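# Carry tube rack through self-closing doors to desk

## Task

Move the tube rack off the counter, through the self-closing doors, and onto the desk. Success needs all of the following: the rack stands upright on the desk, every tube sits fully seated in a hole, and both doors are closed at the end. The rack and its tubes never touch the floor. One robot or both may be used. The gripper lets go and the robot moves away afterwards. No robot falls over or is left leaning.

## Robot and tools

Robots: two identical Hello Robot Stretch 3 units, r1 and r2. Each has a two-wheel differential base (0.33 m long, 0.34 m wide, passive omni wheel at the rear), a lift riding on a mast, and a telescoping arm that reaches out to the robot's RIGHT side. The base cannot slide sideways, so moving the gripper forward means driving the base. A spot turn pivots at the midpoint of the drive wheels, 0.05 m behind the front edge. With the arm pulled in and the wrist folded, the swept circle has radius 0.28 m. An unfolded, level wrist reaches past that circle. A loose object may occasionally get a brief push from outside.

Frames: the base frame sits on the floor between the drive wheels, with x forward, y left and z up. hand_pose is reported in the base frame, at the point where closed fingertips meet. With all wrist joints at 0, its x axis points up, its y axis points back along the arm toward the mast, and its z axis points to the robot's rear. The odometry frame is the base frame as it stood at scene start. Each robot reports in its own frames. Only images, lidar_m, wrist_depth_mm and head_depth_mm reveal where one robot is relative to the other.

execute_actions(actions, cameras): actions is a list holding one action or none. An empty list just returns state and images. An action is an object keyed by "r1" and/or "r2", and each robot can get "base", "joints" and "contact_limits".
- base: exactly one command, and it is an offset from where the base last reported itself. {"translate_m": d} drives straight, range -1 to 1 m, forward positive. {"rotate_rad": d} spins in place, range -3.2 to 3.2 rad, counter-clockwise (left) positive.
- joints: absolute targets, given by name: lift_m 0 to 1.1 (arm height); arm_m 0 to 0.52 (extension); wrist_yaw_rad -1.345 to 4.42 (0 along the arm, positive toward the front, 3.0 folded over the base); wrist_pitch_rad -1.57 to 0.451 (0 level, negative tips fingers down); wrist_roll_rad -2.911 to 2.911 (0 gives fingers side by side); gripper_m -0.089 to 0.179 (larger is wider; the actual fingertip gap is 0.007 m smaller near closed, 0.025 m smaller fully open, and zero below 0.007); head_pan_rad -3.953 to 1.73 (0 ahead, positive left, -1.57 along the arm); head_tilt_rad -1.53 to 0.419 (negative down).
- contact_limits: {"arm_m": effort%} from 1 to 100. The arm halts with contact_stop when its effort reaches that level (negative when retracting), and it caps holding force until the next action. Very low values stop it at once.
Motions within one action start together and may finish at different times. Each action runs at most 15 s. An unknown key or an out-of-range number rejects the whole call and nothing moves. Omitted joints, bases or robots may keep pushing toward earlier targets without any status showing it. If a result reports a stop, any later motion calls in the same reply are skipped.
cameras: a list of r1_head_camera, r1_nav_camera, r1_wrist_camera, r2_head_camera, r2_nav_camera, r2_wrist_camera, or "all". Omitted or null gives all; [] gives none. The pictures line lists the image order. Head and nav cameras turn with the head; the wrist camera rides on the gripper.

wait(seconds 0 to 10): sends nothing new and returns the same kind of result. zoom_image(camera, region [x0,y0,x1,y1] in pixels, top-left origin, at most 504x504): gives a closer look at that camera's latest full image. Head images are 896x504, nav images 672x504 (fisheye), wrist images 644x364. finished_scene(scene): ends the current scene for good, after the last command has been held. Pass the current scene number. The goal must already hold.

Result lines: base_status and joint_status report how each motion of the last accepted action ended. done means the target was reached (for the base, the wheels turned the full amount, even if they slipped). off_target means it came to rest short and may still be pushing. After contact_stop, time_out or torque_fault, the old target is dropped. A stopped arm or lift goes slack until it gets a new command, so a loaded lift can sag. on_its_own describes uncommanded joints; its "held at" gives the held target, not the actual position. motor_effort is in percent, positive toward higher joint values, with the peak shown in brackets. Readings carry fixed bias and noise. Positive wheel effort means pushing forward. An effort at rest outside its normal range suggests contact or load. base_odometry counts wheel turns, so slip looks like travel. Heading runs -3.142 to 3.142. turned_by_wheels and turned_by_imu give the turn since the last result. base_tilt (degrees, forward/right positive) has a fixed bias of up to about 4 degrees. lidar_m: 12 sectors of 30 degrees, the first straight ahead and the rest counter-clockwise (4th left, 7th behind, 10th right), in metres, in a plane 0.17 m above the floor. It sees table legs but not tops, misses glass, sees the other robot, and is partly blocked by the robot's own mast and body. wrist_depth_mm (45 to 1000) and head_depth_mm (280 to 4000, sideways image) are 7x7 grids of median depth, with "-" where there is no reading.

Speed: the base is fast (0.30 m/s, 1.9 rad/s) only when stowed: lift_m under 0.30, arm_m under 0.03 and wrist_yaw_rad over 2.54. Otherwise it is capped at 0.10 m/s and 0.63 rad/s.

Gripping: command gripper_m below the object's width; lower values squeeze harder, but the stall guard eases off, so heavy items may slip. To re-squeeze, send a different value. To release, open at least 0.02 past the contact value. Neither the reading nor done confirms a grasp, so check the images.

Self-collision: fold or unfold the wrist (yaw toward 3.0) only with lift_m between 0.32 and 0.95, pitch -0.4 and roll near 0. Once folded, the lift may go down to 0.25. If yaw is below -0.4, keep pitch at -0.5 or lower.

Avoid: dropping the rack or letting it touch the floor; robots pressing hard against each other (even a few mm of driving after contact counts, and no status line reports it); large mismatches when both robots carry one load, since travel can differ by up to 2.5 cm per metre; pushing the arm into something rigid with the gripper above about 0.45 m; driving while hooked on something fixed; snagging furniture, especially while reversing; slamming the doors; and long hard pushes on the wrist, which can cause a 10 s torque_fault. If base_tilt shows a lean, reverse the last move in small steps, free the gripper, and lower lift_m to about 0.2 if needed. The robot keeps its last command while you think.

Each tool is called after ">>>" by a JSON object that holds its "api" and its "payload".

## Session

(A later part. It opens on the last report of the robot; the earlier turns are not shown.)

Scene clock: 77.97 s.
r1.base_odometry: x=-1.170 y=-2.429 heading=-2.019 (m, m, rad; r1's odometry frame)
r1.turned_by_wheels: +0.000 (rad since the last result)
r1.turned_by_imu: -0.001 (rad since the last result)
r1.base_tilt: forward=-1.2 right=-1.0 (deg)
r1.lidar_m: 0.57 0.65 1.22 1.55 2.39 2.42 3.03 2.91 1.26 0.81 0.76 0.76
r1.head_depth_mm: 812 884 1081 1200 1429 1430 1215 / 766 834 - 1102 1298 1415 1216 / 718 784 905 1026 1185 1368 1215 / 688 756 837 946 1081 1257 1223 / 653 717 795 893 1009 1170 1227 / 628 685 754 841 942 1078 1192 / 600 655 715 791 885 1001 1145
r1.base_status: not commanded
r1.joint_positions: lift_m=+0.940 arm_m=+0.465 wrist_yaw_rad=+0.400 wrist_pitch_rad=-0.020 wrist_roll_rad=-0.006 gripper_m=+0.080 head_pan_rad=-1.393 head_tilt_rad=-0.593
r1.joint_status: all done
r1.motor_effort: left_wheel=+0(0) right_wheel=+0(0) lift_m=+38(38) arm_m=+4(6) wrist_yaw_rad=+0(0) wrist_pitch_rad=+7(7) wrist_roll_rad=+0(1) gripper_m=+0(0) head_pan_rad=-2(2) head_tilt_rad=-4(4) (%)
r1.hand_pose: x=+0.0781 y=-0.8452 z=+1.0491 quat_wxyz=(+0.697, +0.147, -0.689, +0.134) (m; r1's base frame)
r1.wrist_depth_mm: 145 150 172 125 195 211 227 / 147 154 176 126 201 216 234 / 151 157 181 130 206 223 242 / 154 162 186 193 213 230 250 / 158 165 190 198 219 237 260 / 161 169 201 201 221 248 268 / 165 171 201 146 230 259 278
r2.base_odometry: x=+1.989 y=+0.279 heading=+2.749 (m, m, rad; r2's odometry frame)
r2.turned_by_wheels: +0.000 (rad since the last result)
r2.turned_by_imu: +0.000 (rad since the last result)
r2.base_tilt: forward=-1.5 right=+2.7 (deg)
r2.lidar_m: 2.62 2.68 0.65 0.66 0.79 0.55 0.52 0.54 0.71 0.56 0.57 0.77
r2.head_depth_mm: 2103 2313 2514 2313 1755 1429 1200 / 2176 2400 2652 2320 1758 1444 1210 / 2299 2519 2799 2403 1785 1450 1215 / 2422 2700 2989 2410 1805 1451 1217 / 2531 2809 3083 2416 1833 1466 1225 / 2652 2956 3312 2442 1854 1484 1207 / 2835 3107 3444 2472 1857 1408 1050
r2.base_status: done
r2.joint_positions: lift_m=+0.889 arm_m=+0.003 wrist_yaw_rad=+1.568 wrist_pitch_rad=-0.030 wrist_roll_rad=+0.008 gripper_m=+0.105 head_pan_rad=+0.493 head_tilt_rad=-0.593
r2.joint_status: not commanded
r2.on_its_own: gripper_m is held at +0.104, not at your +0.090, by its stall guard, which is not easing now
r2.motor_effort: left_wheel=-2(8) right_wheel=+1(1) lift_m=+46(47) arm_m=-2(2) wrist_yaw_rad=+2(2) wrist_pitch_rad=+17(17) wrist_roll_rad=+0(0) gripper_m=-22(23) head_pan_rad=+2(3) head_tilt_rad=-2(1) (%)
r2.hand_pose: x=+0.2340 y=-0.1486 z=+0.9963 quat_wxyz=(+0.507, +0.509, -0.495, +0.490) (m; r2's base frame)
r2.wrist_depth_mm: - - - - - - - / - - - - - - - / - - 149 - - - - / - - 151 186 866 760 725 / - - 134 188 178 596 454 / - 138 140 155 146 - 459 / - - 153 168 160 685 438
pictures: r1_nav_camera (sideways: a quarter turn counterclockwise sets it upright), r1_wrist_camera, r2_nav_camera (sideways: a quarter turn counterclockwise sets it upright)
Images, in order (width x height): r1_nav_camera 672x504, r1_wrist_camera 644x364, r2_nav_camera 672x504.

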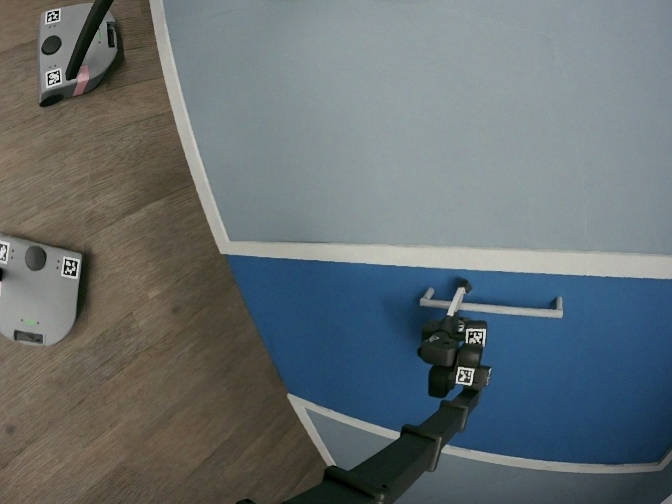

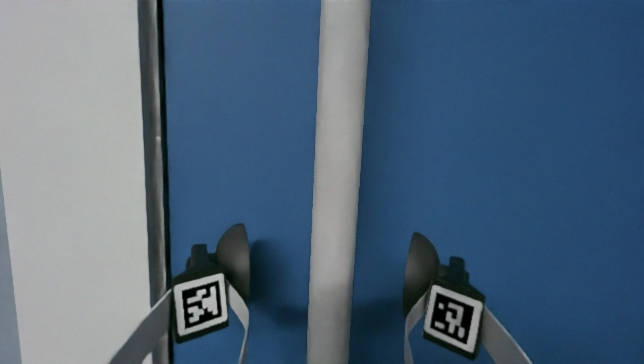

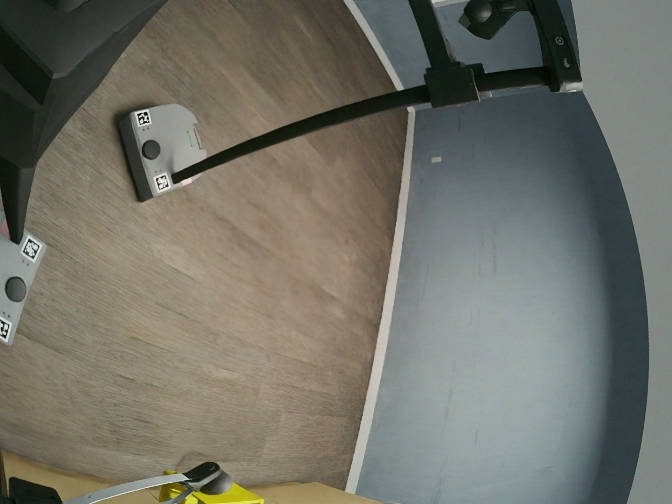

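>>> {"api": "execute_actions", "payload": {"actions": [{"r1":{"joints":{"gripper_m":-0.06}}}], "cameras": ["r1_wrist_camera"]}}

>>> {"api": "execute_actions", "payload": {"actions": [{"r1":{"base":{"translate_m":-0.073},"joints":{"arm_m":0.420,"wrist_yaw_rad":0.487}}}], "cameras": []}}

>>> {"api": "execute_actions", "payload": {"actions": [{"r1":{"base":{"translate_m":-0.077},"joints":{"arm_m":0.382,"wrist_yaw_rad":0.575}}}], "cameras": []}}

>>> {"api": "execute_actions", "payload": {"actions": [{"r1":{"base":{"translate_m":-0.08},"joints":{"arm_m":0.350,"wrist_yaw_rad":0.662}}}], "cameras": ["r1_wrist_camera"]}}

Scene clock: 80.47 s.
r1.base_odometry: x=-1.170 y=-2.429 heading=-2.019 (m, m, rad; r1's odometry frame)
r1.turned_by_wheels: +0.000 (rad since the last result)
r1.turned_by_imu: -0.001 (rad since the last result)
r1.base_tilt: forward=-1.2 right=-0.9 (deg)
r1.lidar_m: 0.57 0.66 1.22 1.54 2.39 2.41 3.00 2.92 1.25 0.81 0.76 0.76
r1.head_depth_mm: 805 876 1075 1192 1419 1430 1208 / 761 829 - 1095 1285 1402 1216 / 711 778 894 1017 1172 1363 1218 / 682 748 833 939 1076 1258 1222 / 653 717 797 894 1012 1172 1230 / 628 687 755 837 942 1079 1188 / 601 654 716 790 882 1001 1147
r1.base_status: not commanded
r1.joint_positions: lift_m=+0.940 arm_m=+0.465 wrist_yaw_rad=+0.391 wrist_pitch_rad=-0.020 wrist_roll_rad=-0.006 gripper_m=-0.059 head_pan_rad=-1.393 head_tilt_rad=-0.593
r1.joint_status: all done
r1.motor_effort: left_wheel=-1(0) right_wheel=+2(2) lift_m=+38(39) arm_m=+2(5) wrist_yaw_rad=+7(7) wrist_pitch_rad=+6(7) wrist_roll_rad=+0(0) gripper_m=-28(97) head_pan_rad=-2(2) head_tilt_rad=-4(3) (%)
r1.hand_pose: x=+0.0761 y=-0.8463 z=+1.0492 quat_wxyz=(+0.697, +0.144, -0.690, +0.131) (m; r1's base frame)
r1.wrist_depth_mm: 144 158 166 117 191 206 223 / 147 162 169 119 195 212 231 / 150 162 174 123 201 219 237 / 153 162 178 185 208 225 247 / 157 165 184 128 213 233 255 / 161 169 186 130 224 240 267 / 165 173 190 137 232 251 276
r2.base_odometry: x=+1.989 y=+0.279 heading=+2.749 (m, m, rad; r2's odometry frame)
r2.turned_by_wheels: +0.000 (rad since the last result)
r2.turned_by_imu: +0.000 (rad since the last result)
r2.base_tilt: forward=-1.4 right=+2.7 (deg)
r2.lidar_m: 2.62 2.69 0.65 0.66 0.79 0.55 0.52 0.54 0.71 0.56 0.57 0.76
r2.head_depth_mm: 2107 2296 2521 2317 1765 1421 1194 / 2201 2446 2654 2360 1786 1434 1202 / 2294 2536 2817 2363 1788 1447 1214 / 2429 2693 2897 2365 1810 1454 1229 / 2517 2810 3108 2425 1824 1459 1226 / 2670 3006 3315 2451 1842 1477 1210 / 2827 3153 3445 2488 1881 1399 1055
r2.base_status: not commanded
r2.joint_positions: lift_m=+0.889 arm_m=+0.003 wrist_yaw_rad=+1.568 wrist_pitch_rad=-0.030 wrist_roll_rad=+0.008 gripper_m=+0.105 head_pan_rad=+0.493 head_tilt_rad=-0.593
r2.joint_status: not commanded
r2.on_its_own: gripper_m is held at +0.104, not at your +0.090, by its stall guard, which is not easing now
r2.motor_effort: left_wheel=-2(1) right_wheel=+1(1) lift_m=+46(47) arm_m=-3(2) wrist_yaw_rad=+1(2) wrist_pitch_rad=+17(17) wrist_roll_rad=+0(0) gripper_m=-22(22) head_pan_rad=+3(3) head_tilt_rad=-2(2) (%)
r2.hand_pose: x=+0.2340 y=-0.1486 z=+0.9963 quat_wxyz=(+0.507, +0.509, -0.495, +0.490) (m; r2's base frame)
r2.wrist_depth_mm: - - - - - - - / - - - - - - - / - - 147 - - - - / - - 152 185 880 783 724 / - - 134 188 178 599 451 / - 138 139 155 145 - 458 / - - 152 167 161 682 433
pictures: r1_wrist_camera
Images, in order (width x height): r1_wrist_camera 644x364.

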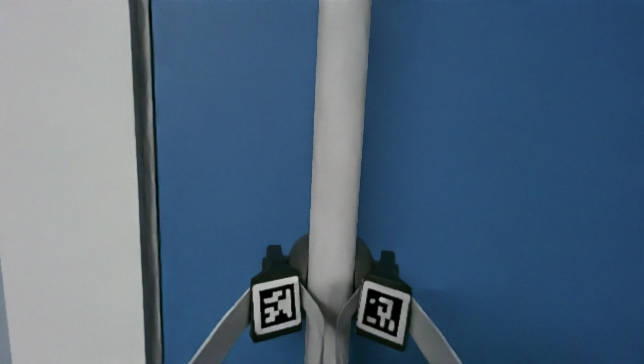

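Scene clock: 82.30 s.
r1.base_odometry: x=-1.139 y=-2.363 heading=-2.019 (m, m, rad; r1's odometry frame)
r1.turned_by_wheels: +0.000 (rad since the last result)
r1.turned_by_imu: -0.014 (rad since the last result)
r1.base_tilt: forward=-1.2 right=-1.1 (deg)
r1.lidar_m: 0.64 0.72 1.28 1.60 2.34 2.36 2.92 2.86 1.33 0.78 0.80 0.80
r1.head_depth_mm: 809 896 - 1220 1479 1431 1210 / 749 825 - 1091 1290 1401 1219 / 689 762 865 985 1147 1341 1222 / 654 720 802 915 1068 1255 1227 / 676 758 853 952 1073 1239 1225 / 664 728 801 894 1003 1147 1230 / 639 694 759 840 939 1064 1185
r1.base_status: done
r1.joint_positions: lift_m=+0.940 arm_m=+0.420 wrist_yaw_rad=+0.495 wrist_pitch_rad=-0.021 wrist_roll_rad=-0.006 gripper_m=-0.050 head_pan_rad=-1.393 head_tilt_rad=-0.593
r1.joint_status: all done
r1.on_its_own: gripper_m is held at -0.051, not at your -0.060, by its stall guard, which is still easing
r1.motor_effort: left_wheel=+4(16) right_wheel=-4(11) lift_m=+38(38) arm_m=-4(13) wrist_yaw_rad=-6(33) wrist_pitch_rad=+7(7) wrist_roll_rad=+1(0) gripper_m=-24(30) head_pan_rad=-2(3) head_tilt_rad=-4(4) (%)
r1.hand_pose: x=+0.1000 y=-0.7903 z=+1.0489 quat_wxyz=(+0.690, +0.180, -0.681, +0.166) (m; r1's base frame)
r1.wrist_depth_mm: 227 221 167 119 191 207 225 / 233 226 171 124 197 214 233 / 239 232 175 124 202 220 241 / 244 239 180 127 209 227 249 / 252 245 184 129 216 235 256 / 257 251 187 130 226 243 269 / 266 258 197 204 232 252 280
r2.base_odometry: x=+1.989 y=+0.279 heading=+2.749 (m, m, rad; r2's odometry frame)
r2.turned_by_wheels: +0.000 (rad since the last result)
r2.turned_by_imu: +0.000 (rad since the last result)
r2.base_tilt: forward=-1.5 right=+2.7 (deg)
r2.lidar_m: 2.62 2.69 0.72 2.52 0.78 0.55 0.52 0.54 0.71 0.56 0.57 0.77
r2.head_depth_mm: 2133 2283 2548 2308 1761 1426 1202 / 2200 2429 2695 2353 1787 1427 1204 / 2304 2535 2815 2371 1782 1446 1214 / 2395 2640 2928 2389 1799 1458 1216 / 2531 2823 3080 2428 1831 1469 1225 / 2662 2982 3244 2453 1840 1479 1205 / 2860 3140 3450 2511 1851 1211 1094
r2.base_status: not commanded
r2.joint_positions: lift_m=+0.889 arm_m=+0.003 wrist_yaw_rad=+1.568 wrist_pitch_rad=-0.030 wrist_roll_rad=+0.008 gripper_m=+0.105 head_pan_rad=+0.493 head_tilt_rad=-0.593
r2.joint_status: not commanded
r2.on_its_own: gripper_m is held at +0.104, not at your +0.090, by its stall guard, which is not easing now
r2.motor_effort: left_wheel=-2(2) right_wheel=+1(1) lift_m=+47(47) arm_m=-1(3) wrist_yaw_rad=+2(2) wrist_pitch_rad=+17(17) wrist_roll_rad=+0(0) gripper_m=-22(22) head_pan_rad=+2(3) head_tilt_rad=-1(2) (%)
r2.hand_pose: x=+0.2340 y=-0.1486 z=+0.9963 quat_wxyz=(+0.507, +0.509, -0.495, +0.490) (m; r2's base frame)
r2.wrist_depth_mm: - - - - - - - / - - - - - - - / - - 147 - - - - / - - 152 186 856 786 738 / - - 134 189 178 594 453 / - 137 139 156 144 - 460 / - - 152 168 160 681 432
pictures: none
No camera images: the call's "cameras" was empty. Leave "cameras" out to get every camera's image.

Scene clock: 84.07 s.
r1.base_odometry: x=-1.105 y=-2.294 heading=-2.019 (m, m, rad; r1's odometry frame)
r1.turned_by_wheels: +0.000 (rad since the last result)
r1.turned_by_imu: +0.000 (rad since the last result)
r1.base_tilt: forward=-1.2 right=-1.0 (deg)
r1.lidar_m: 0.71 0.80 1.34 1.68 2.30 2.31 2.87 2.80 1.43 0.75 0.73 0.85
r1.head_depth_mm: 824 917 - 1277 1563 1436 1213 / 749 831 - 1113 1309 1407 1217 / 682 753 801 967 1124 1346 1224 / 619 681 756 864 993 1162 1221 / 603 676 2812 2068 1177 1340 1229 / 2674 785 852 940 1066 1218 1235 / 677 741 808 891 1000 1130 1207
r1.base_status: done
r1.joint_positions: lift_m=+0.940 arm_m=+0.382 wrist_yaw_rad=+0.582 wrist_pitch_rad=-0.021 wrist_roll_rad=-0.006 gripper_m=-0.043 head_pan_rad=-1.393 head_tilt_rad=-0.593
r1.joint_status: all done
r1.on_its_own: gripper_m is held at -0.042, not at your -0.060, by its stall guard, which is still easing
r1.motor_effort: left_wheel=+4(7) right_wheel=-3(8) lift_m=+38(38) arm_m=-3(12) wrist_yaw_rad=-5(31) wrist_pitch_rad=+7(7) wrist_roll_rad=+0(0) gripper_m=-4(28) head_pan_rad=-2(2) head_tilt_rad=-5(4) (%)
r1.hand_pose: x=+0.1191 y=-0.7409 z=+1.0489 quat_wxyz=(+0.682, +0.210, -0.673, +0.196) (m; r1's base frame)
r1.wrist_depth_mm: 308 300 167 119 192 208 226 / 315 308 172 124 198 214 233 / 321 320 175 125 203 222 242 / 331 326 180 127 209 228 252 / 337 341 184 130 216 236 260 / 348 350 187 131 227 245 270 / 359 359 197 206 231 253 281
r2.base_odometry: x=+1.989 y=+0.279 heading=+2.749 (m, m, rad; r2's odometry frame)
r2.turned_by_wheels: +0.000 (rad since the last result)
r2.turned_by_imu: +0.000 (rad since the last result)
r2.base_tilt: forward=-1.5 right=+2.7 (deg)
r2.lidar_m: 2.63 2.69 0.79 2.53 0.78 0.55 0.52 0.54 0.71 0.56 0.57 0.77
r2.head_depth_mm: 2126 2294 2545 2311 1769 1427 1194 / 2191 2381 2653 2332 1774 1431 1209 / 2317 2518 2836 2370 1792 1449 1209 / 2446 2663 2983 2402 1805 1465 1217 / 2529 2820 3131 2422 1820 1458 1222 / 2684 2993 3258 2465 1836 1478 1202 / 2803 3158 3539 2514 1856 1238 1134
r2.base_status: not commanded
r2.joint_positions: lift_m=+0.889 arm_m=+0.003 wrist_yaw_rad=+1.568 wrist_pitch_rad=-0.030 wrist_roll_rad=+0.008 gripper_m=+0.105 head_pan_rad=+0.493 head_tilt_rad=-0.593
r2.joint_status: not commanded
r2.on_its_own: gripper_m is held at +0.104, not at your +0.090, by its stall guard, which is not easing now
r2.motor_effort: left_wheel=-1(1) right_wheel=+1(1) lift_m=+46(47) arm_m=-2(2) wrist_yaw_rad=+2(2) wrist_pitch_rad=+17(17) wrist_roll_rad=+0(0) gripper_m=-23(22) head_pan_rad=+2(2) head_tilt_rad=-2(2) (%)
r2.hand_pose: x=+0.2340 y=-0.1486 z=+0.9963 quat_wxyz=(+0.507, +0.509, -0.495, +0.490) (m; r2's base frame)
r2.wrist_depth_mm: - - - - - - - / - - - - - - - / - - 147 - - - - / - - 152 186 887 775 729 / - - 134 187 177 594 454 / - 137 140 156 145 - 462 / - - 153 167 161 708 437
pictures: none
No camera images: the call's "cameras" was empty. Leave "cameras" out to get every camera's image.

Scene clock: 85.87 s.
r1.base_odometry: x=-1.071 y=-2.222 heading=-2.019 (m, m, rad; r1's odometry frame)
r1.turned_by_wheels: +0.000 (rad since the last result)
r1.turned_by_imu: +0.000 (rad since the last result)
r1.base_tilt: forward=-1.3 right=-1.0 (deg)
r1.lidar_m: 0.79 0.87 1.40 1.76 2.24 2.26 2.81 2.74 1.52 0.72 0.69 0.90
r1.head_depth_mm: 862 971 - 1393 1648 1431 1211 / 762 855 - 1155 1358 1442 1222 / 683 757 - 973 1128 1339 1221 / 590 667 726 846 966 1120 1195 / 566 620 692 795 1634 1384 1235 / 2712 3024 3122 1038 1134 1290 1236 / 735 783 853 947 1064 1197 1235
r1.base_status: done
r1.joint_positions: lift_m=+0.940 arm_m=+0.350 wrist_yaw_rad=+0.667 wrist_pitch_rad=-0.021 wrist_roll_rad=-0.006 gripper_m=-0.035 head_pan_rad=-1.393 head_tilt_rad=-0.593
r1.joint_status: all done
r1.on_its_own: gripper_m is held at -0.036, not at your -0.060, by its stall guard, which is not easing now
r1.motor_effort: left_wheel=+3(6) right_wheel=-3(8) lift_m=+38(38) arm_m=-3(12) wrist_yaw_rad=-3(37) wrist_pitch_rad=+7(7) wrist_roll_rad=+0(1) gripper_m=-20(26) head_pan_rad=-2(2) head_tilt_rad=-5(4) (%)
r1.hand_pose: x=+0.1367 y=-0.6962 z=+1.0488 quat_wxyz=(+0.673, +0.238, -0.663, +0.225) (m; r1's base frame)
r1.wrist_depth_mm: 398 392 168 120 194 209 228 / 404 399 171 178 198 216 236 / 415 416 176 127 204 223 245 / 428 420 181 129 210 230 253 / 439 435 185 131 217 239 263 / 448 443 188 132 228 247 273 / 460 456 197 205 234 254 285
r2.base_odometry: x=+1.989 y=+0.279 heading=+2.749 (m, m, rad; r2's odometry frame)
r2.turned_by_wheels: +0.000 (rad since the last result)
r2.turned_by_imu: +0.000 (rad since the last result)
r2.base_tilt: forward=-1.5 right=+2.7 (deg)
r2.lidar_m: 2.62 2.70 0.87 2.52 0.79 0.55 0.52 0.54 0.71 0.56 0.57 0.76
r2.head_depth_mm: 2104 2320 2536 2291 1767 1431 1201 / 2232 2406 2648 2342 1764 1427 1195 / 2304 2512 2838 2369 1805 1448 1216 / 2412 2665 2959 2382 1809 1456 1218 / 2520 2865 3120 2404 1837 1457 1224 / 2671 2967 3197 2459 1860 1477 1228 / 2807 3215 3402 2510 1843 1245 1193
r2.base_status: not commanded
r2.joint_positions: lift_m=+0.889 arm_m=+0.003 wrist_yaw_rad=+1.568 wrist_pitch_rad=-0.030 wrist_roll_rad=+0.008 gripper_m=+0.105 head_pan_rad=+0.493 head_tilt_rad=-0.593
r2.joint_status: not commanded
r2.on_its_own: gripper_m is held at +0.104, not at your +0.090, by its stall guard, which is not easing now
r2.motor_effort: left_wheel=-2(2) right_wheel=+1(1) lift_m=+47(47) arm_m=-2(2) wrist_yaw_rad=+2(2) wrist_pitch_rad=+17(17) wrist_roll_rad=+0(0) gripper_m=-23(22) head_pan_rad=+2(2) head_tilt_rad=-1(1) (%)
r2.hand_pose: x=+0.2340 y=-0.1486 z=+0.9963 quat_wxyz=(+0.507, +0.509, -0.495, +0.490) (m; r2's base frame)
r2.wrist_depth_mm: - - - - - - - / - - - - - - - / - - 147 - - - - / - - 152 187 869 769 741 / - - 134 187 178 606 455 / - 137 140 156 146 - 465 / - - 153 166 161 688 430
pictures: r1_wrist_camera
Images, in order (width x height): r1_wrist_camera 644x364.

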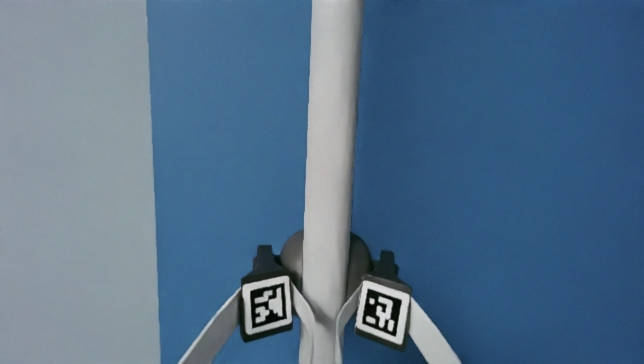

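>>> {"api": "execute_actions", "payload": {"actions": [{"r1":{"base":{"translate_m":-0.124},"joints":{"arm_m":0.315,"wrist_yaw_rad":0.793}},"r2":{"base":{"rotate_rad":0.75},"joints":{"head_pan_rad":0.0}}}], "cameras": []}}

>>> {"api": "execute_actions", "payload": {"actions": [{"r1":{"base":{"translate_m":-0.128},"joints":{"arm_m":0.298,"wrist_yaw_rad":0.924}},"r2":{"base":{"rotate_rad":0.8}}}], "cameras": ["r1_wrist_camera"]}}

>>> {"api": "execute_actions", "payload": {"actions": [{"r1":{"base":{"translate_m":-0.129},"joints":{"arm_m":0.297,"wrist_yaw_rad":1.054}},"r2":{"base":{"translate_m":0.15}}}], "cameras": ["r1_wrist_camera","r2_nav_camera","r2_head_camera"]}}

Scene clock: 88.83 s.
r1.base_odometry: x=-1.017 y=-2.110 heading=-2.018 (m, m, rad; r1's odometry frame)
r1.turned_by_wheels: +0.000 (rad since the last result)
r1.turned_by_imu: -0.035 (rad since the last result)
r1.base_tilt: forward=-1.1 right=-0.9 (deg)
r1.lidar_m: 0.99 0.99 1.49 1.83 2.17 2.18 2.64 2.65 1.73 0.72 0.62 0.98
r1.head_depth_mm: 1065 1213 - 1693 1741 1431 1215 / 870 987 1090 1398 1616 1436 1214 / 733 815 - 1054 1230 1370 1223 / 634 694 728 858 969 1123 1195 / 544 597 650 720 821 981 1180 / 503 547 629 2155 1792 1424 1234 / 2709 2984 3169 2242 1162 1309 1237
r1.base_status: done
r1.joint_positions: lift_m=+0.940 arm_m=+0.315 wrist_yaw_rad=+0.810 wrist_pitch_rad=-0.022 wrist_roll_rad=-0.006 gripper_m=-0.032 head_pan_rad=-1.393 head_tilt_rad=-0.594
r1.joint_status: all done
r1.on_its_own: gripper_m is held at -0.033, not at your -0.060, by its stall guard, which is not easing now; wrist_yaw_rad is at rest, and its effort (-13) is outside its rest range (-12 to +12)
r1.motor_effort: left_wheel=+5(25) right_wheel=-6(16) lift_m=+38(38) arm_m=-2(16) wrist_yaw_rad=-13(54) wrist_pitch_rad=+7(8) wrist_roll_rad=+1(0) gripper_m=-21(28) head_pan_rad=-3(3) head_tilt_rad=-3(4) (%)
r1.hand_pose: x=+0.1637 y=-0.6365 z=+1.0486 quat_wxyz=(+0.655, +0.285, -0.645, +0.272) (m; r1's base frame)
r1.wrist_depth_mm: 547 160 167 120 196 216 241 / 561 544 171 122 202 223 248 / 581 560 175 125 209 230 259 / 601 574 180 130 215 239 266 / 611 591 184 130 222 247 278 / 632 605 186 132 235 257 291 / 644 623 197 207 240 268 302
r2.base_odometry: x=+1.989 y=+0.279 heading=-2.784 (m, m, rad; r2's odometry frame)
r2.turned_by_wheels: +0.750 (rad since the last result)
r2.turned_by_imu: +0.761 (rad since the last result)
r2.base_tilt: forward=-1.5 right=+2.7 (deg)
r2.lidar_m: 1.05 0.98 1.11 0.64 0.53 0.52 0.58 0.92 0.56 0.62 1.01 2.61
r2.head_depth_mm: 2316 2501 2707 2337 1759 309 307 / 2441 2689 2895 2331 1781 1441 1179 / 2672 2982 3122 2370 1791 1442 1216 / 2892 3226 3381 2389 1813 1460 1223 / 3154 3574 3569 2406 1771 1398 1218 / 3456 3620 3283 2258 1828 1357 1229 / 3204 3375 3602 2472 1850 1382 1241
r2.base_status: done
r2.joint_positions: lift_m=+0.889 arm_m=+0.003 wrist_yaw_rad=+1.569 wrist_pitch_rad=-0.030 wrist_roll_rad=+0.008 gripper_m=+0.105 head_pan_rad=+0.007 head_tilt_rad=-0.593
r2.joint_status: all done
r2.on_its_own: gripper_m is held at +0.104, not at your +0.090, by its stall guard, which is not easing now
r2.motor_effort: left_wheel=-2(8) right_wheel=+2(4) lift_m=+47(47) arm_m=-2(2) wrist_yaw_rad=+2(2) wrist_pitch_rad=+17(17) wrist_roll_rad=+0(0) gripper_m=-22(22) head_pan_rad=-3(26) head_tilt_rad=-2(2) (%)
r2.hand_pose: x=+0.2340 y=-0.1485 z=+0.9963 quat_wxyz=(+0.506, +0.509, -0.494, +0.490) (m; r2's base frame)
r2.wrist_depth_mm: - - - - - - - / - 931 - - - - - / - - 148 - - - - / - - 151 187 - - - / - - 134 188 179 - - / - 138 140 156 145 - - / - - 153 167 161 - -
pictures: none
No camera images: the call's "cameras" was empty. Leave "cameras" out to get every camera's image.

Scene clock: 91.20 s.
r1.base_odometry: x=-0.961 y=-1.994 heading=-2.018 (m, m, rad; r1's odometry frame)
r1.turned_by_wheels: +0.000 (rad since the last result)
r1.turned_by_imu: -0.005 (rad since the last result)
r1.base_tilt: forward=-1.2 right=-1.1 (deg)
r1.lidar_m: 1.11 1.58 1.59 1.94 2.09 2.09 2.53 2.55 1.89 0.75 0.58 1.06
r1.head_depth_mm: 1211 1358 - 1848 1753 1428 1211 / 1096 1240 1360 1699 1756 1437 1214 / 839 936 - 1216 1444 1435 1216 / 682 744 806 911 1029 1181 1202 / 543 589 622 708 800 903 1120 / 491 527 575 643 1631 1458 1235 / 456 525 3148 2352 1806 1391 1238
r1.base_status: done
r1.joint_positions: lift_m=+0.940 arm_m=+0.298 wrist_yaw_rad=+0.923 wrist_pitch_rad=-0.022 wrist_roll_rad=-0.006 gripper_m=-0.032 head_pan_rad=-1.393 head_tilt_rad=-0.594
r1.joint_status: all done
r1.on_its_own: gripper_m is held at -0.033, not at your -0.060, by its stall guard, which is not easing now
r1.motor_effort: left_wheel=+2(13) right_wheel=-2(12) lift_m=+38(38) arm_m=-4(14) wrist_yaw_rad=+1(53) wrist_pitch_rad=+7(8) wrist_roll_rad=+0(0) gripper_m=-20(27) head_pan_rad=-2(2) head_tilt_rad=-4(4) (%)
r1.hand_pose: x=+0.1825 y=-0.5976 z=+1.0487 quat_wxyz=(+0.639, +0.321, -0.627, +0.309) (m; r1's base frame)
r1.wrist_depth_mm: 730 158 165 118 198 222 251 / 754 695 169 125 205 229 258 / 778 717 174 182 211 237 269 / 802 749 178 130 218 244 281 / 817 756 182 132 226 255 292 / 859 779 184 133 239 264 305 / 876 796 196 205 244 275 319
r2.base_odometry: x=+1.989 y=+0.279 heading=-1.984 (m, m, rad; r2's odometry frame)
r2.turned_by_wheels: +0.800 (rad since the last result)
r2.turned_by_imu: +0.811 (rad since the last result)
r2.base_tilt: forward=-1.5 right=+2.6 (deg)
r2.lidar_m: 1.16 0.80 0.55 0.52 0.53 0.69 0.56 0.57 0.75 1.83 2.68 1.11
r2.head_depth_mm: 2971 3317 3360 2294 1555 308 308 / 2960 3313 3415 2343 1783 1443 1178 / 2986 1194 3429 2379 1793 1441 1214 / 2955 3131 3411 2292 1696 1450 1217 / 965 1061 1204 1446 1699 1457 1236 / 1092 1279 1536 1912 1842 1477 1230 / 1347 1636 1950 2384 1861 1371 1221
r2.base_status: done
r2.joint_positions: lift_m=+0.889 arm_m=+0.003 wrist_yaw_rad=+1.569 wrist_pitch_rad=-0.030 wrist_roll_rad=+0.008 gripper_m=+0.105 head_pan_rad=+0.007 head_tilt_rad=-0.593
r2.joint_status: not commanded
r2.on_its_own: gripper_m is held at +0.104, not at your +0.090, by its stall guard, which is not easing now
r2.motor_effort: left_wheel=-3(5) right_wheel=+1(4) lift_m=+46(47) arm_m=-3(2) wrist_yaw_rad=+1(1) wrist_pitch_rad=+17(17) wrist_roll_rad=+0(0) gripper_m=-22(22) head_pan_rad=-3(3) head_tilt_rad=-1(1) (%)
r2.hand_pose: x=+0.2340 y=-0.1485 z=+0.9963 quat_wxyz=(+0.506, +0.509, -0.494, +0.490) (m; r2's base frame)
r2.wrist_depth_mm: - - - - - - - / - - - - - - - / 873 - 149 - - - - / 850 - 152 187 - - - / 875 - 136 187 180 - - / 863 137 147 155 145 - - / 830 - 153 167 161 - -
pictures: r1_wrist_camera
Images, in order (width x height): r1_wrist_camera 644x364.

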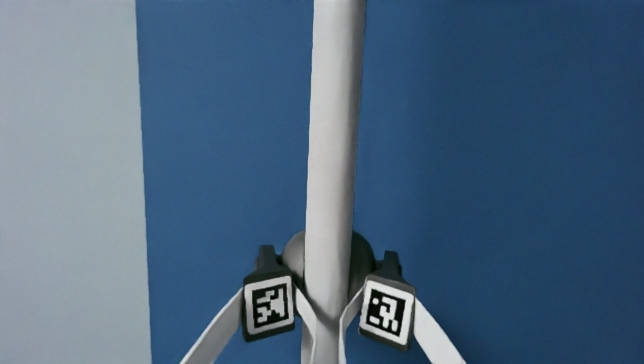

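Scene clock: 93.80 s.
r1.base_odometry: x=-0.906 y=-1.878 heading=-2.018 (m, m, rad; r1's odometry frame)
r1.turned_by_wheels: +0.000 (rad since the last result)
r1.turned_by_imu: +0.000 (rad since the last result)
r1.base_tilt: forward=-1.3 right=-1.1 (deg)
r1.lidar_m: 1.10 1.68 1.69 2.07 2.01 2.01 2.43 2.45 2.04 0.81 0.56 1.13
r1.head_depth_mm: 1311 1468 - 1996 1751 1433 1210 / 1228 1369 1503 1841 1751 1443 1216 / 1107 1232 - 1658 1689 1448 1219 / 792 862 934 1029 1157 1317 1225 / 619 610 655 737 825 896 1055 / 501 536 566 617 712 1396 1233 / 438 477 560 2264 1808 1465 1239
r1.base_status: done
r1.joint_positions: lift_m=+0.940 arm_m=+0.297 wrist_yaw_rad=+1.006 wrist_pitch_rad=-0.022 wrist_roll_rad=-0.006 gripper_m=-0.032 head_pan_rad=-1.393 head_tilt_rad=-0.594
r1.joint_status: wrist_yaw_rad off_target (ended at +1.006, target +1.054); the others done
r1.on_its_own: wrist_yaw_rad is held at +1.005, not at your +1.054, by its stall guard, which is not easing now; gripper_m is held at -0.033, not at your -0.060, by its stall guard, which is not easing now
r1.motor_effort: left_wheel=+3(3) right_wheel=-3(11) lift_m=+38(38) arm_m=-4(7) wrist_yaw_rad=-1(54) wrist_pitch_rad=+7(8) wrist_roll_rad=+0(1) gripper_m=-20(27) head_pan_rad=-2(2) head_tilt_rad=-4(4) (%)
r1.hand_pose: x=+0.1946 y=-0.5791 z=+1.0486 quat_wxyz=(+0.625, +0.347, -0.614, +0.335) (m; r1's base frame)
r1.wrist_depth_mm: 912 155 164 120 203 233 270 / 951 159 168 177 210 241 281 / - 163 172 128 217 252 295 / - 167 177 129 224 259 307 / - 171 181 132 233 270 322 / - 947 182 132 249 281 338 / - - 193 206 252 293 355
r2.base_odometry: x=+1.929 y=+0.142 heading=-1.984 (m, m, rad; r2's odometry frame)
r2.turned_by_wheels: +0.000 (rad since the last result)
r2.turned_by_imu: +0.000 (rad since the last result)
r2.base_tilt: forward=-1.4 right=+2.6 (deg)
r2.lidar_m: 1.08 0.82 0.57 0.53 0.54 0.71 0.71 0.72 0.95 2.61 2.66 1.10
r2.head_depth_mm: 2850 3173 3310 2302 1760 309 307 / 2865 3002 3299 2337 1779 1436 1183 / 2801 3054 3276 2364 1808 1452 1208 / 908 985 1105 1268 1447 1456 1221 / 955 1071 1240 1434 1698 1479 1231 / 1074 1231 1454 1745 1860 1469 1227 / 1233 1439 1724 2167 1857 1486 1234
r2.base_status: done
r2.joint_positions: lift_m=+0.889 arm_m=+0.003 wrist_yaw_rad=+1.569 wrist_pitch_rad=-0.030 wrist_roll_rad=+0.008 gripper_m=+0.105 head_pan_rad=+0.007 head_tilt_rad=-0.593
r2.joint_status: not commanded
r2.on_its_own: gripper_m is held at +0.104, not at your +0.090, by its stall guard, which is not easing now
r2.motor_effort: left_wheel=-2(4) right_wheel=+1(2) lift_m=+46(47) arm_m=-3(2) wrist_yaw_rad=+2(1) wrist_pitch_rad=+17(17) wrist_roll_rad=+0(0) gripper_m=-22(23) head_pan_rad=-3(3) head_tilt_rad=-1(1) (%)
r2.hand_pose: x=+0.2340 y=-0.1485 z=+0.9963 quat_wxyz=(+0.506, +0.509, -0.494, +0.490) (m; r2's base frame)
r2.wrist_depth_mm: - - - - - - - / - - - - - 985 - / - - 148 - - - - / - - 152 185 - - - / - - 135 187 179 - - / - 137 148 156 145 - - / 822 - 153 167 161 - -
pictures: r1_wrist_camera, r2_head_camera (sideways: a quarter turn clockwise sets it upright), r2_nav_camera (sideways: a quarter turn counterclockwise sets it upright)
Images, in order (width x height): r1_wrist_camera 644x364, r2_head_camera 896x504, r2_nav_camera 672x504.

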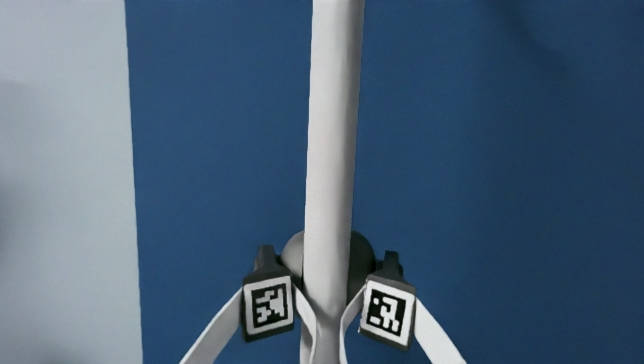

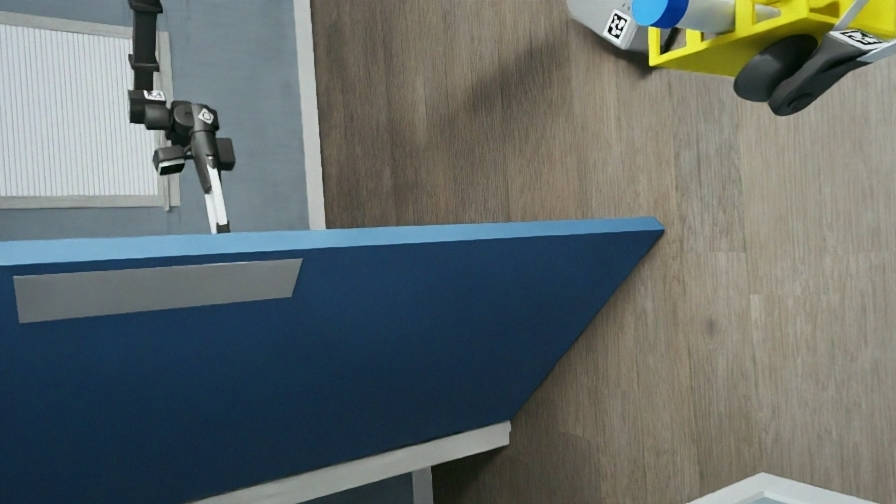

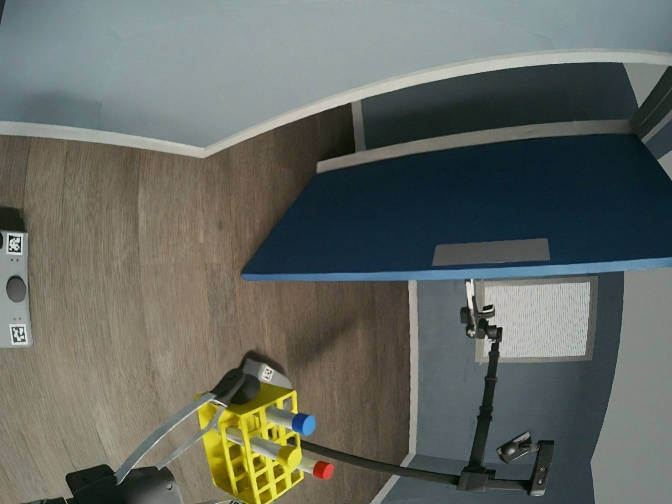

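>>> {"api": "execute_actions", "payload": {"actions": [{"r1":{"base":{"translate_m":-0.115},"joints":{"arm_m":0.306,"wrist_yaw_rad":1.08}},"r2":{"base":{"translate_m":0.15}}}], "cameras": []}}

>>> {"api": "execute_actions", "payload": {"actions": [{"r1":{"base":{"translate_m":-0.115},"joints":{"arm_m":0.329,"wrist_yaw_rad":1.16}},"r2":{"base":{"translate_m":0.15}}}], "cameras": []}}

>>> {"api": "execute_actions", "payload": {"actions": [{"r1":{"base":{"translate_m":-0.113},"joints":{"arm_m":0.368,"wrist_yaw_rad":1.25}},"r2":{"base":{"translate_m":0.15},"joints":{"head_pan_rad":0.6,"head_tilt_rad":-0.4}}}], "cameras": ["r1_wrist_camera","r2_nav_camera","r2_head_camera"]}}

Scene clock: 97.47 s.
r1.base_odometry: x=-0.856 y=-1.774 heading=-2.018 (m, m, rad; r1's odometry frame)
r1.turned_by_wheels: +0.000 (rad since the last result)
r1.turned_by_imu: -0.001 (rad since the last result)
r1.base_tilt: forward=-1.1 right=-1.1 (deg)
r1.lidar_m: 1.08 1.76 1.78 2.15 1.93 1.94 2.34 2.37 2.18 0.93 0.55 1.22
r1.head_depth_mm: 1400 1565 - 2066 1755 1436 1218 / 1310 1467 1594 1940 1750 1439 1218 / 1234 1363 - 1810 1777 1441 1219 / 1035 1110 1190 1296 1425 1385 1226 / 702 730 672 749 867 917 1050 / 512 552 573 609 689 1387 1236 / 432 468 528 2248 1811 1465 1238
r1.base_status: done
r1.joint_positions: lift_m=+0.940 arm_m=+0.306 wrist_yaw_rad=+1.069 wrist_pitch_rad=-0.022 wrist_roll_rad=-0.006 gripper_m=-0.032 head_pan_rad=-1.393 head_tilt_rad=-0.594
r1.joint_status: all done
r1.on_its_own: gripper_m is held at -0.033, not at your -0.060, by its stall guard, which is not easing now
r1.motor_effort: left_wheel=+2(7) right_wheel=-3(16) lift_m=+38(38) arm_m=-1(3) wrist_yaw_rad=+9(18) wrist_pitch_rad=+7(7) wrist_roll_rad=+0(0) gripper_m=-21(22) head_pan_rad=-2(3) head_tilt_rad=-5(3) (%)
r1.hand_pose: x=+0.2028 y=-0.5740 z=+1.0487 quat_wxyz=(+0.614, +0.366, -0.602, +0.355) (m; r1's base frame)
r1.wrist_depth_mm: - 149 161 120 210 247 300 / - 153 166 122 217 255 313 / - 158 170 128 225 267 327 / - 163 174 187 232 276 344 / - 168 178 132 243 288 365 / - 172 179 133 262 301 384 / - 176 191 140 259 319 404
r2.base_odometry: x=+1.868 y=+0.005 heading=-1.985 (m, m, rad; r2's odometry frame)
r2.turned_by_wheels: +0.000 (rad since the last result)
r2.turned_by_imu: +0.000 (rad since the last result)
r2.base_tilt: forward=-1.5 right=+2.7 (deg)
r2.lidar_m: 1.01 0.83 0.57 0.54 0.56 0.72 0.85 0.88 1.16 2.60 2.66 1.09
r2.head_depth_mm: 2713 2991 3199 2327 1773 309 307 / 2687 2860 3213 2355 1767 1444 1179 / 2638 2852 3030 2165 1663 1444 1210 / 856 948 1063 1216 1422 1453 1211 / 929 1036 1174 1371 1618 1465 1228 / 1016 1143 1328 1572 1786 1481 1230 / 1118 1291 1516 1845 1859 1492 1245
r2.base_status: done
r2.joint_positions: lift_m=+0.889 arm_m=+0.003 wrist_yaw_rad=+1.569 wrist_pitch_rad=-0.030 wrist_roll_rad=+0.008 gripper_m=+0.105 head_pan_rad=+0.007 head_tilt_rad=-0.593
r2.joint_status: not commanded
r2.on_its_own: gripper_m is held at +0.104, not at your +0.090, by its stall guard, which is not easing now
r2.motor_effort: left_wheel=-3(4) right_wheel=+2(5) lift_m=+47(46) arm_m=-3(3) wrist_yaw_rad=+2(1) wrist_pitch_rad=+17(17) wrist_roll_rad=+0(0) gripper_m=-22(22) head_pan_rad=-3(3) head_tilt_rad=-2(1) (%)
r2.hand_pose: x=+0.2340 y=-0.1485 z=+0.9963 quat_wxyz=(+0.506, +0.509, -0.494, +0.490) (m; r2's base frame)
r2.wrist_depth_mm: - - 973 - - - - / - - - - - - - / - - 149 - - - - / - - 152 186 - - - / - - 137 188 179 - - / - 137 148 155 145 - - / - - 153 167 161 - -
pictures: none
No camera images: the call's "cameras" was empty. Leave "cameras" out to get every camera's image.

Scene clock: 100.30 s.
r1.base_odometry: x=-0.806 y=-1.671 heading=-2.017 (m, m, rad; r1's odometry frame)
r1.turned_by_wheels: +0.000 (rad since the last result)
r1.turned_by_imu: +0.000 (rad since the last result)
r1.base_tilt: forward=-1.2 right=-1.0 (deg)
r1.lidar_m: 1.08 1.86 1.86 2.07 1.86 1.86 2.26 2.28 2.29 1.27 0.55 1.30
r1.head_depth_mm: 1489 1660 - 2129 1750 1436 1213 / 1398 1547 1695 2014 1767 1438 1218 / 1313 1446 - 1897 1765 1444 1219 / 1234 1360 1465 1690 1716 1449 1224 / 907 918 748 838 944 953 1091 / 539 581 584 610 696 1394 1240 / 432 470 536 2244 1798 1470 1236
r1.base_status: done
r1.joint_positions: lift_m=+0.940 arm_m=+0.329 wrist_yaw_rad=+1.115 wrist_pitch_rad=-0.021 wrist_roll_rad=-0.006 gripper_m=-0.032 head_pan_rad=-1.393 head_tilt_rad=-0.594
r1.joint_status: wrist_yaw_rad off_target (ended at +1.115, target +1.160); the others done
r1.on_its_own: wrist_yaw_rad is held at +1.116, not at your +1.160, by its stall guard, which is not easing now; gripper_m is held at -0.033, not at your -0.060, by its stall guard, which is not easing now
r1.motor_effort: left_wheel=+4(6) right_wheel=-7(16) lift_m=+38(38) arm_m=-1(1) wrist_yaw_rad=+1(25) wrist_pitch_rad=+7(7) wrist_roll_rad=+0(0) gripper_m=-21(24) head_pan_rad=-2(2) head_tilt_rad=-3(3) (%)
r1.hand_pose: x=+0.2082 y=-0.5867 z=+1.0489 quat_wxyz=(+0.606, +0.379, -0.594, +0.369) (m; r1's base frame)
r1.wrist_depth_mm: - 144 161 121 222 271 353 / - 147 165 178 228 283 369 / - 151 170 183 237 295 396 / - 157 173 132 246 310 418 / - 161 178 133 257 325 443 / - 165 178 134 281 341 472 / - 169 190 174 280 361 514
r2.base_odometry: x=+1.808 y=-0.133 heading=-1.985 (m, m, rad; r2's odometry frame)
r2.turned_by_wheels: +0.000 (rad since the last result)
r2.turned_by_imu: +0.000 (rad since the last result)
r2.base_tilt: forward=-1.5 right=+2.6 (deg)
r2.lidar_m: 0.96 1.25 0.59 0.55 0.57 0.73 1.00 1.03 1.36 2.59 2.64 1.08
r2.head_depth_mm: 2598 2730 3103 2324 1763 308 308 / 2543 2718 3058 2357 1767 1439 1177 / 783 860 961 1085 1243 1407 1203 / 833 920 1027 1170 1354 1453 1219 / 882 986 1117 1281 1509 1464 1223 / 944 1063 1215 1412 1658 1484 1229 / 1012 1151 1333 1578 1788 1490 1242
r2.base_status: done
r2.joint_positions: lift_m=+0.889 arm_m=+0.003 wrist_yaw_rad=+1.569 wrist_pitch_rad=-0.030 wrist_roll_rad=+0.008 gripper_m=+0.105 head_pan_rad=+0.007 head_tilt_rad=-0.593
r2.joint_status: not commanded
r2.on_its_own: gripper_m is held at +0.104, not at your +0.090, by its stall guard, which is not easing now
r2.motor_effort: left_wheel=-3(3) right_wheel=+1(4) lift_m=+46(46) arm_m=-3(3) wrist_yaw_rad=+1(2) wrist_pitch_rad=+17(17) wrist_roll_rad=+0(0) gripper_m=-22(22) head_pan_rad=-3(3) head_tilt_rad=-2(2) (%)
r2.hand_pose: x=+0.2340 y=-0.1485 z=+0.9963 quat_wxyz=(+0.506, +0.509, -0.494, +0.490) (m; r2's base frame)
r2.wrist_depth_mm: - - 945 - - - - / - - 933 - - - 803 / - - 149 890 - - - / - - 151 185 - - - / - - 134 187 178 - - / - 138 139 156 145 - - / - - 153 166 161 - -
pictures: none
No camera images: the call's "cameras" was empty. Leave "cameras" out to get every camera's image.

Scene clock: 103.07 s.
r1.base_odometry: x=-0.758 y=-1.569 heading=-2.017 (m, m, rad; r1's odometry frame)
r1.turned_by_wheels: +0.001 (rad since the last result)
r1.turned_by_imu: +0.000 (rad since the last result)
r1.base_tilt: forward=-1.2 right=-0.9 (deg)
r1.lidar_m: 1.07 1.94 1.95 1.98 1.78 1.78 2.17 2.19 2.20 1.52 0.57 1.40
r1.head_depth_mm: 1565 1743 - 2176 1757 1428 1213 / 1477 1637 1774 2093 1764 1435 1217 / 1386 1534 - 1973 1769 1448 1219 / 1309 1445 1576 1812 1782 1450 1225 / 1225 1328 966 1051 1130 999 1125 / 597 631 585 629 729 1426 1228 / 441 481 2821 2334 1789 1468 1233
r1.base_status: done
r1.joint_positions: lift_m=+0.940 arm_m=+0.368 wrist_yaw_rad=+1.184 wrist_pitch_rad=-0.021 wrist_roll_rad=-0.006 gripper_m=-0.032 head_pan_rad=-1.393 head_tilt_rad=-0.594
r1.joint_status: wrist_yaw_rad off_target (ended at +1.184, target +1.250); the others done
r1.on_its_own: wrist_yaw_rad is held at +1.191, not at your +1.250, by its stall guard, which is not easing now; gripper_m is held at -0.033, not at your -0.060, by its stall guard, which is not easing now
r1.motor_effort: left_wheel=+5(8) right_wheel=-9(18) lift_m=+38(38) arm_m=-2(3) wrist_yaw_rad=+6(35) wrist_pitch_rad=+7(7) wrist_roll_rad=+0(0) gripper_m=-23(25) head_pan_rad=-2(3) head_tilt_rad=-2(4) (%)
r1.hand_pose: x=+0.2154 y=-0.6096 z=+1.0490 quat_wxyz=(+0.593, +0.400, -0.581, +0.390) (m; r1's base frame)
r1.wrist_depth_mm: - 140 161 122 230 295 407 / - 145 165 126 239 308 429 / - 148 169 185 246 323 458 / - 152 173 191 255 336 491 / - 156 177 136 270 358 535 / - 162 177 136 298 378 576 / - 167 189 143 290 400 638
r2.base_odometry: x=+1.748 y=-0.270 heading=-1.985 (m, m, rad; r2's odometry frame)
r2.turned_by_wheels: +0.000 (rad since the last result)
r2.turned_by_imu: +0.000 (rad since the last result)
r2.base_tilt: forward=-1.5 right=+2.7 (deg)
r2.lidar_m: 0.92 1.14 0.60 0.56 0.58 0.75 1.15 1.18 1.56 2.58 1.18 1.07
r2.head_depth_mm: 947 1000 1058 1126 1197 1283 1314 / 1064 1126 1203 1287 1385 1500 1360 / 1226 1314 1422 1526 1679 1650 1364 / 1882 2022 2164 2399 2296 1725 1378 / 1985 2174 2348 2605 2324 1734 1383 / 2156 2321 2549 2769 2347 1752 1352 / 2327 2512 2766 2966 690 721 760
r2.base_status: done
r2.joint_positions: lift_m=+0.889 arm_m=+0.003 wrist_yaw_rad=+1.569 wrist_pitch_rad=-0.030 wrist_roll_rad=+0.008 gripper_m=+0.105 head_pan_rad=+0.593 head_tilt_rad=-0.408
r2.joint_status: all done
r2.on_its_own: gripper_m is held at +0.104, not at your +0.090, by its stall guard, which is not easing now
r2.motor_effort: left_wheel=-3(5) right_wheel=+1(4) lift_m=+46(46) arm_m=-1(2) wrist_yaw_rad=+1(1) wrist_pitch_rad=+17(17) wrist_roll_rad=+0(0) gripper_m=-22(23) head_pan_rad=+3(27) head_tilt_rad=+4(17) (%)
r2.hand_pose: x=+0.2340 y=-0.1485 z=+0.9963 quat_wxyz=(+0.506, +0.509, -0.494, +0.490) (m; r2's base frame)
r2.wrist_depth_mm: - 999 869 812 - - - / - - 920 846 - - - / - - 150 839 - - - / - - 152 185 - - - / - - 135 187 178 - - / - 138 140 155 145 - - / - - 153 167 161 - -
pictures: r1_wrist_camera, r2_head_camera (sideways: a quarter turn clockwise sets it upright), r2_nav_camera (sideways: a quarter turn counterclockwise sets it upright)
Images, in order (width x height): r1_wrist_camera 644x364, r2_head_camera 896x504, r2_nav_camera 672x504.

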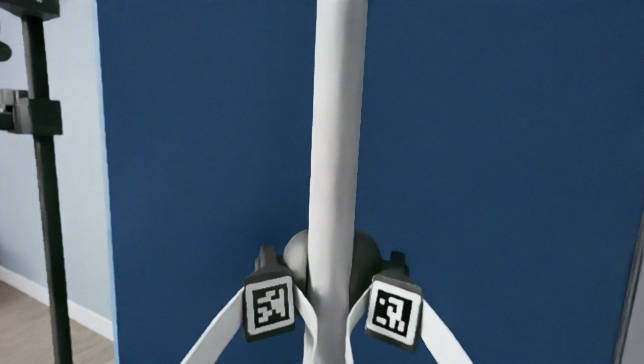

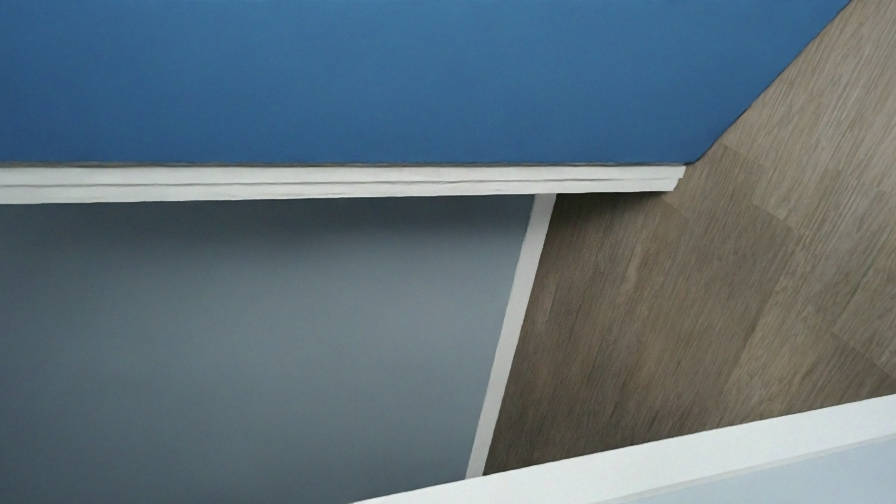

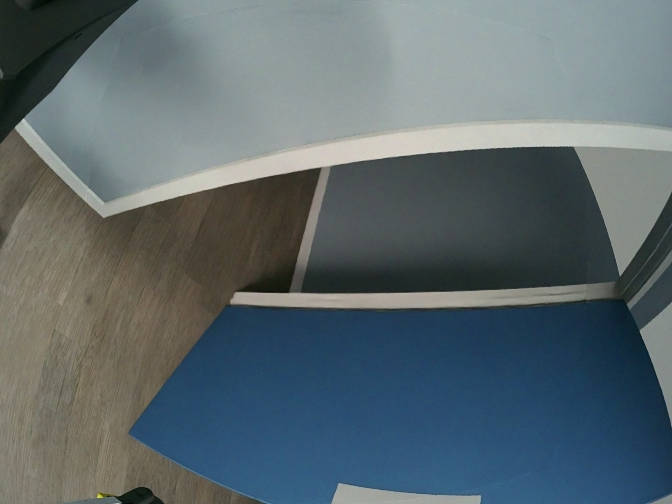

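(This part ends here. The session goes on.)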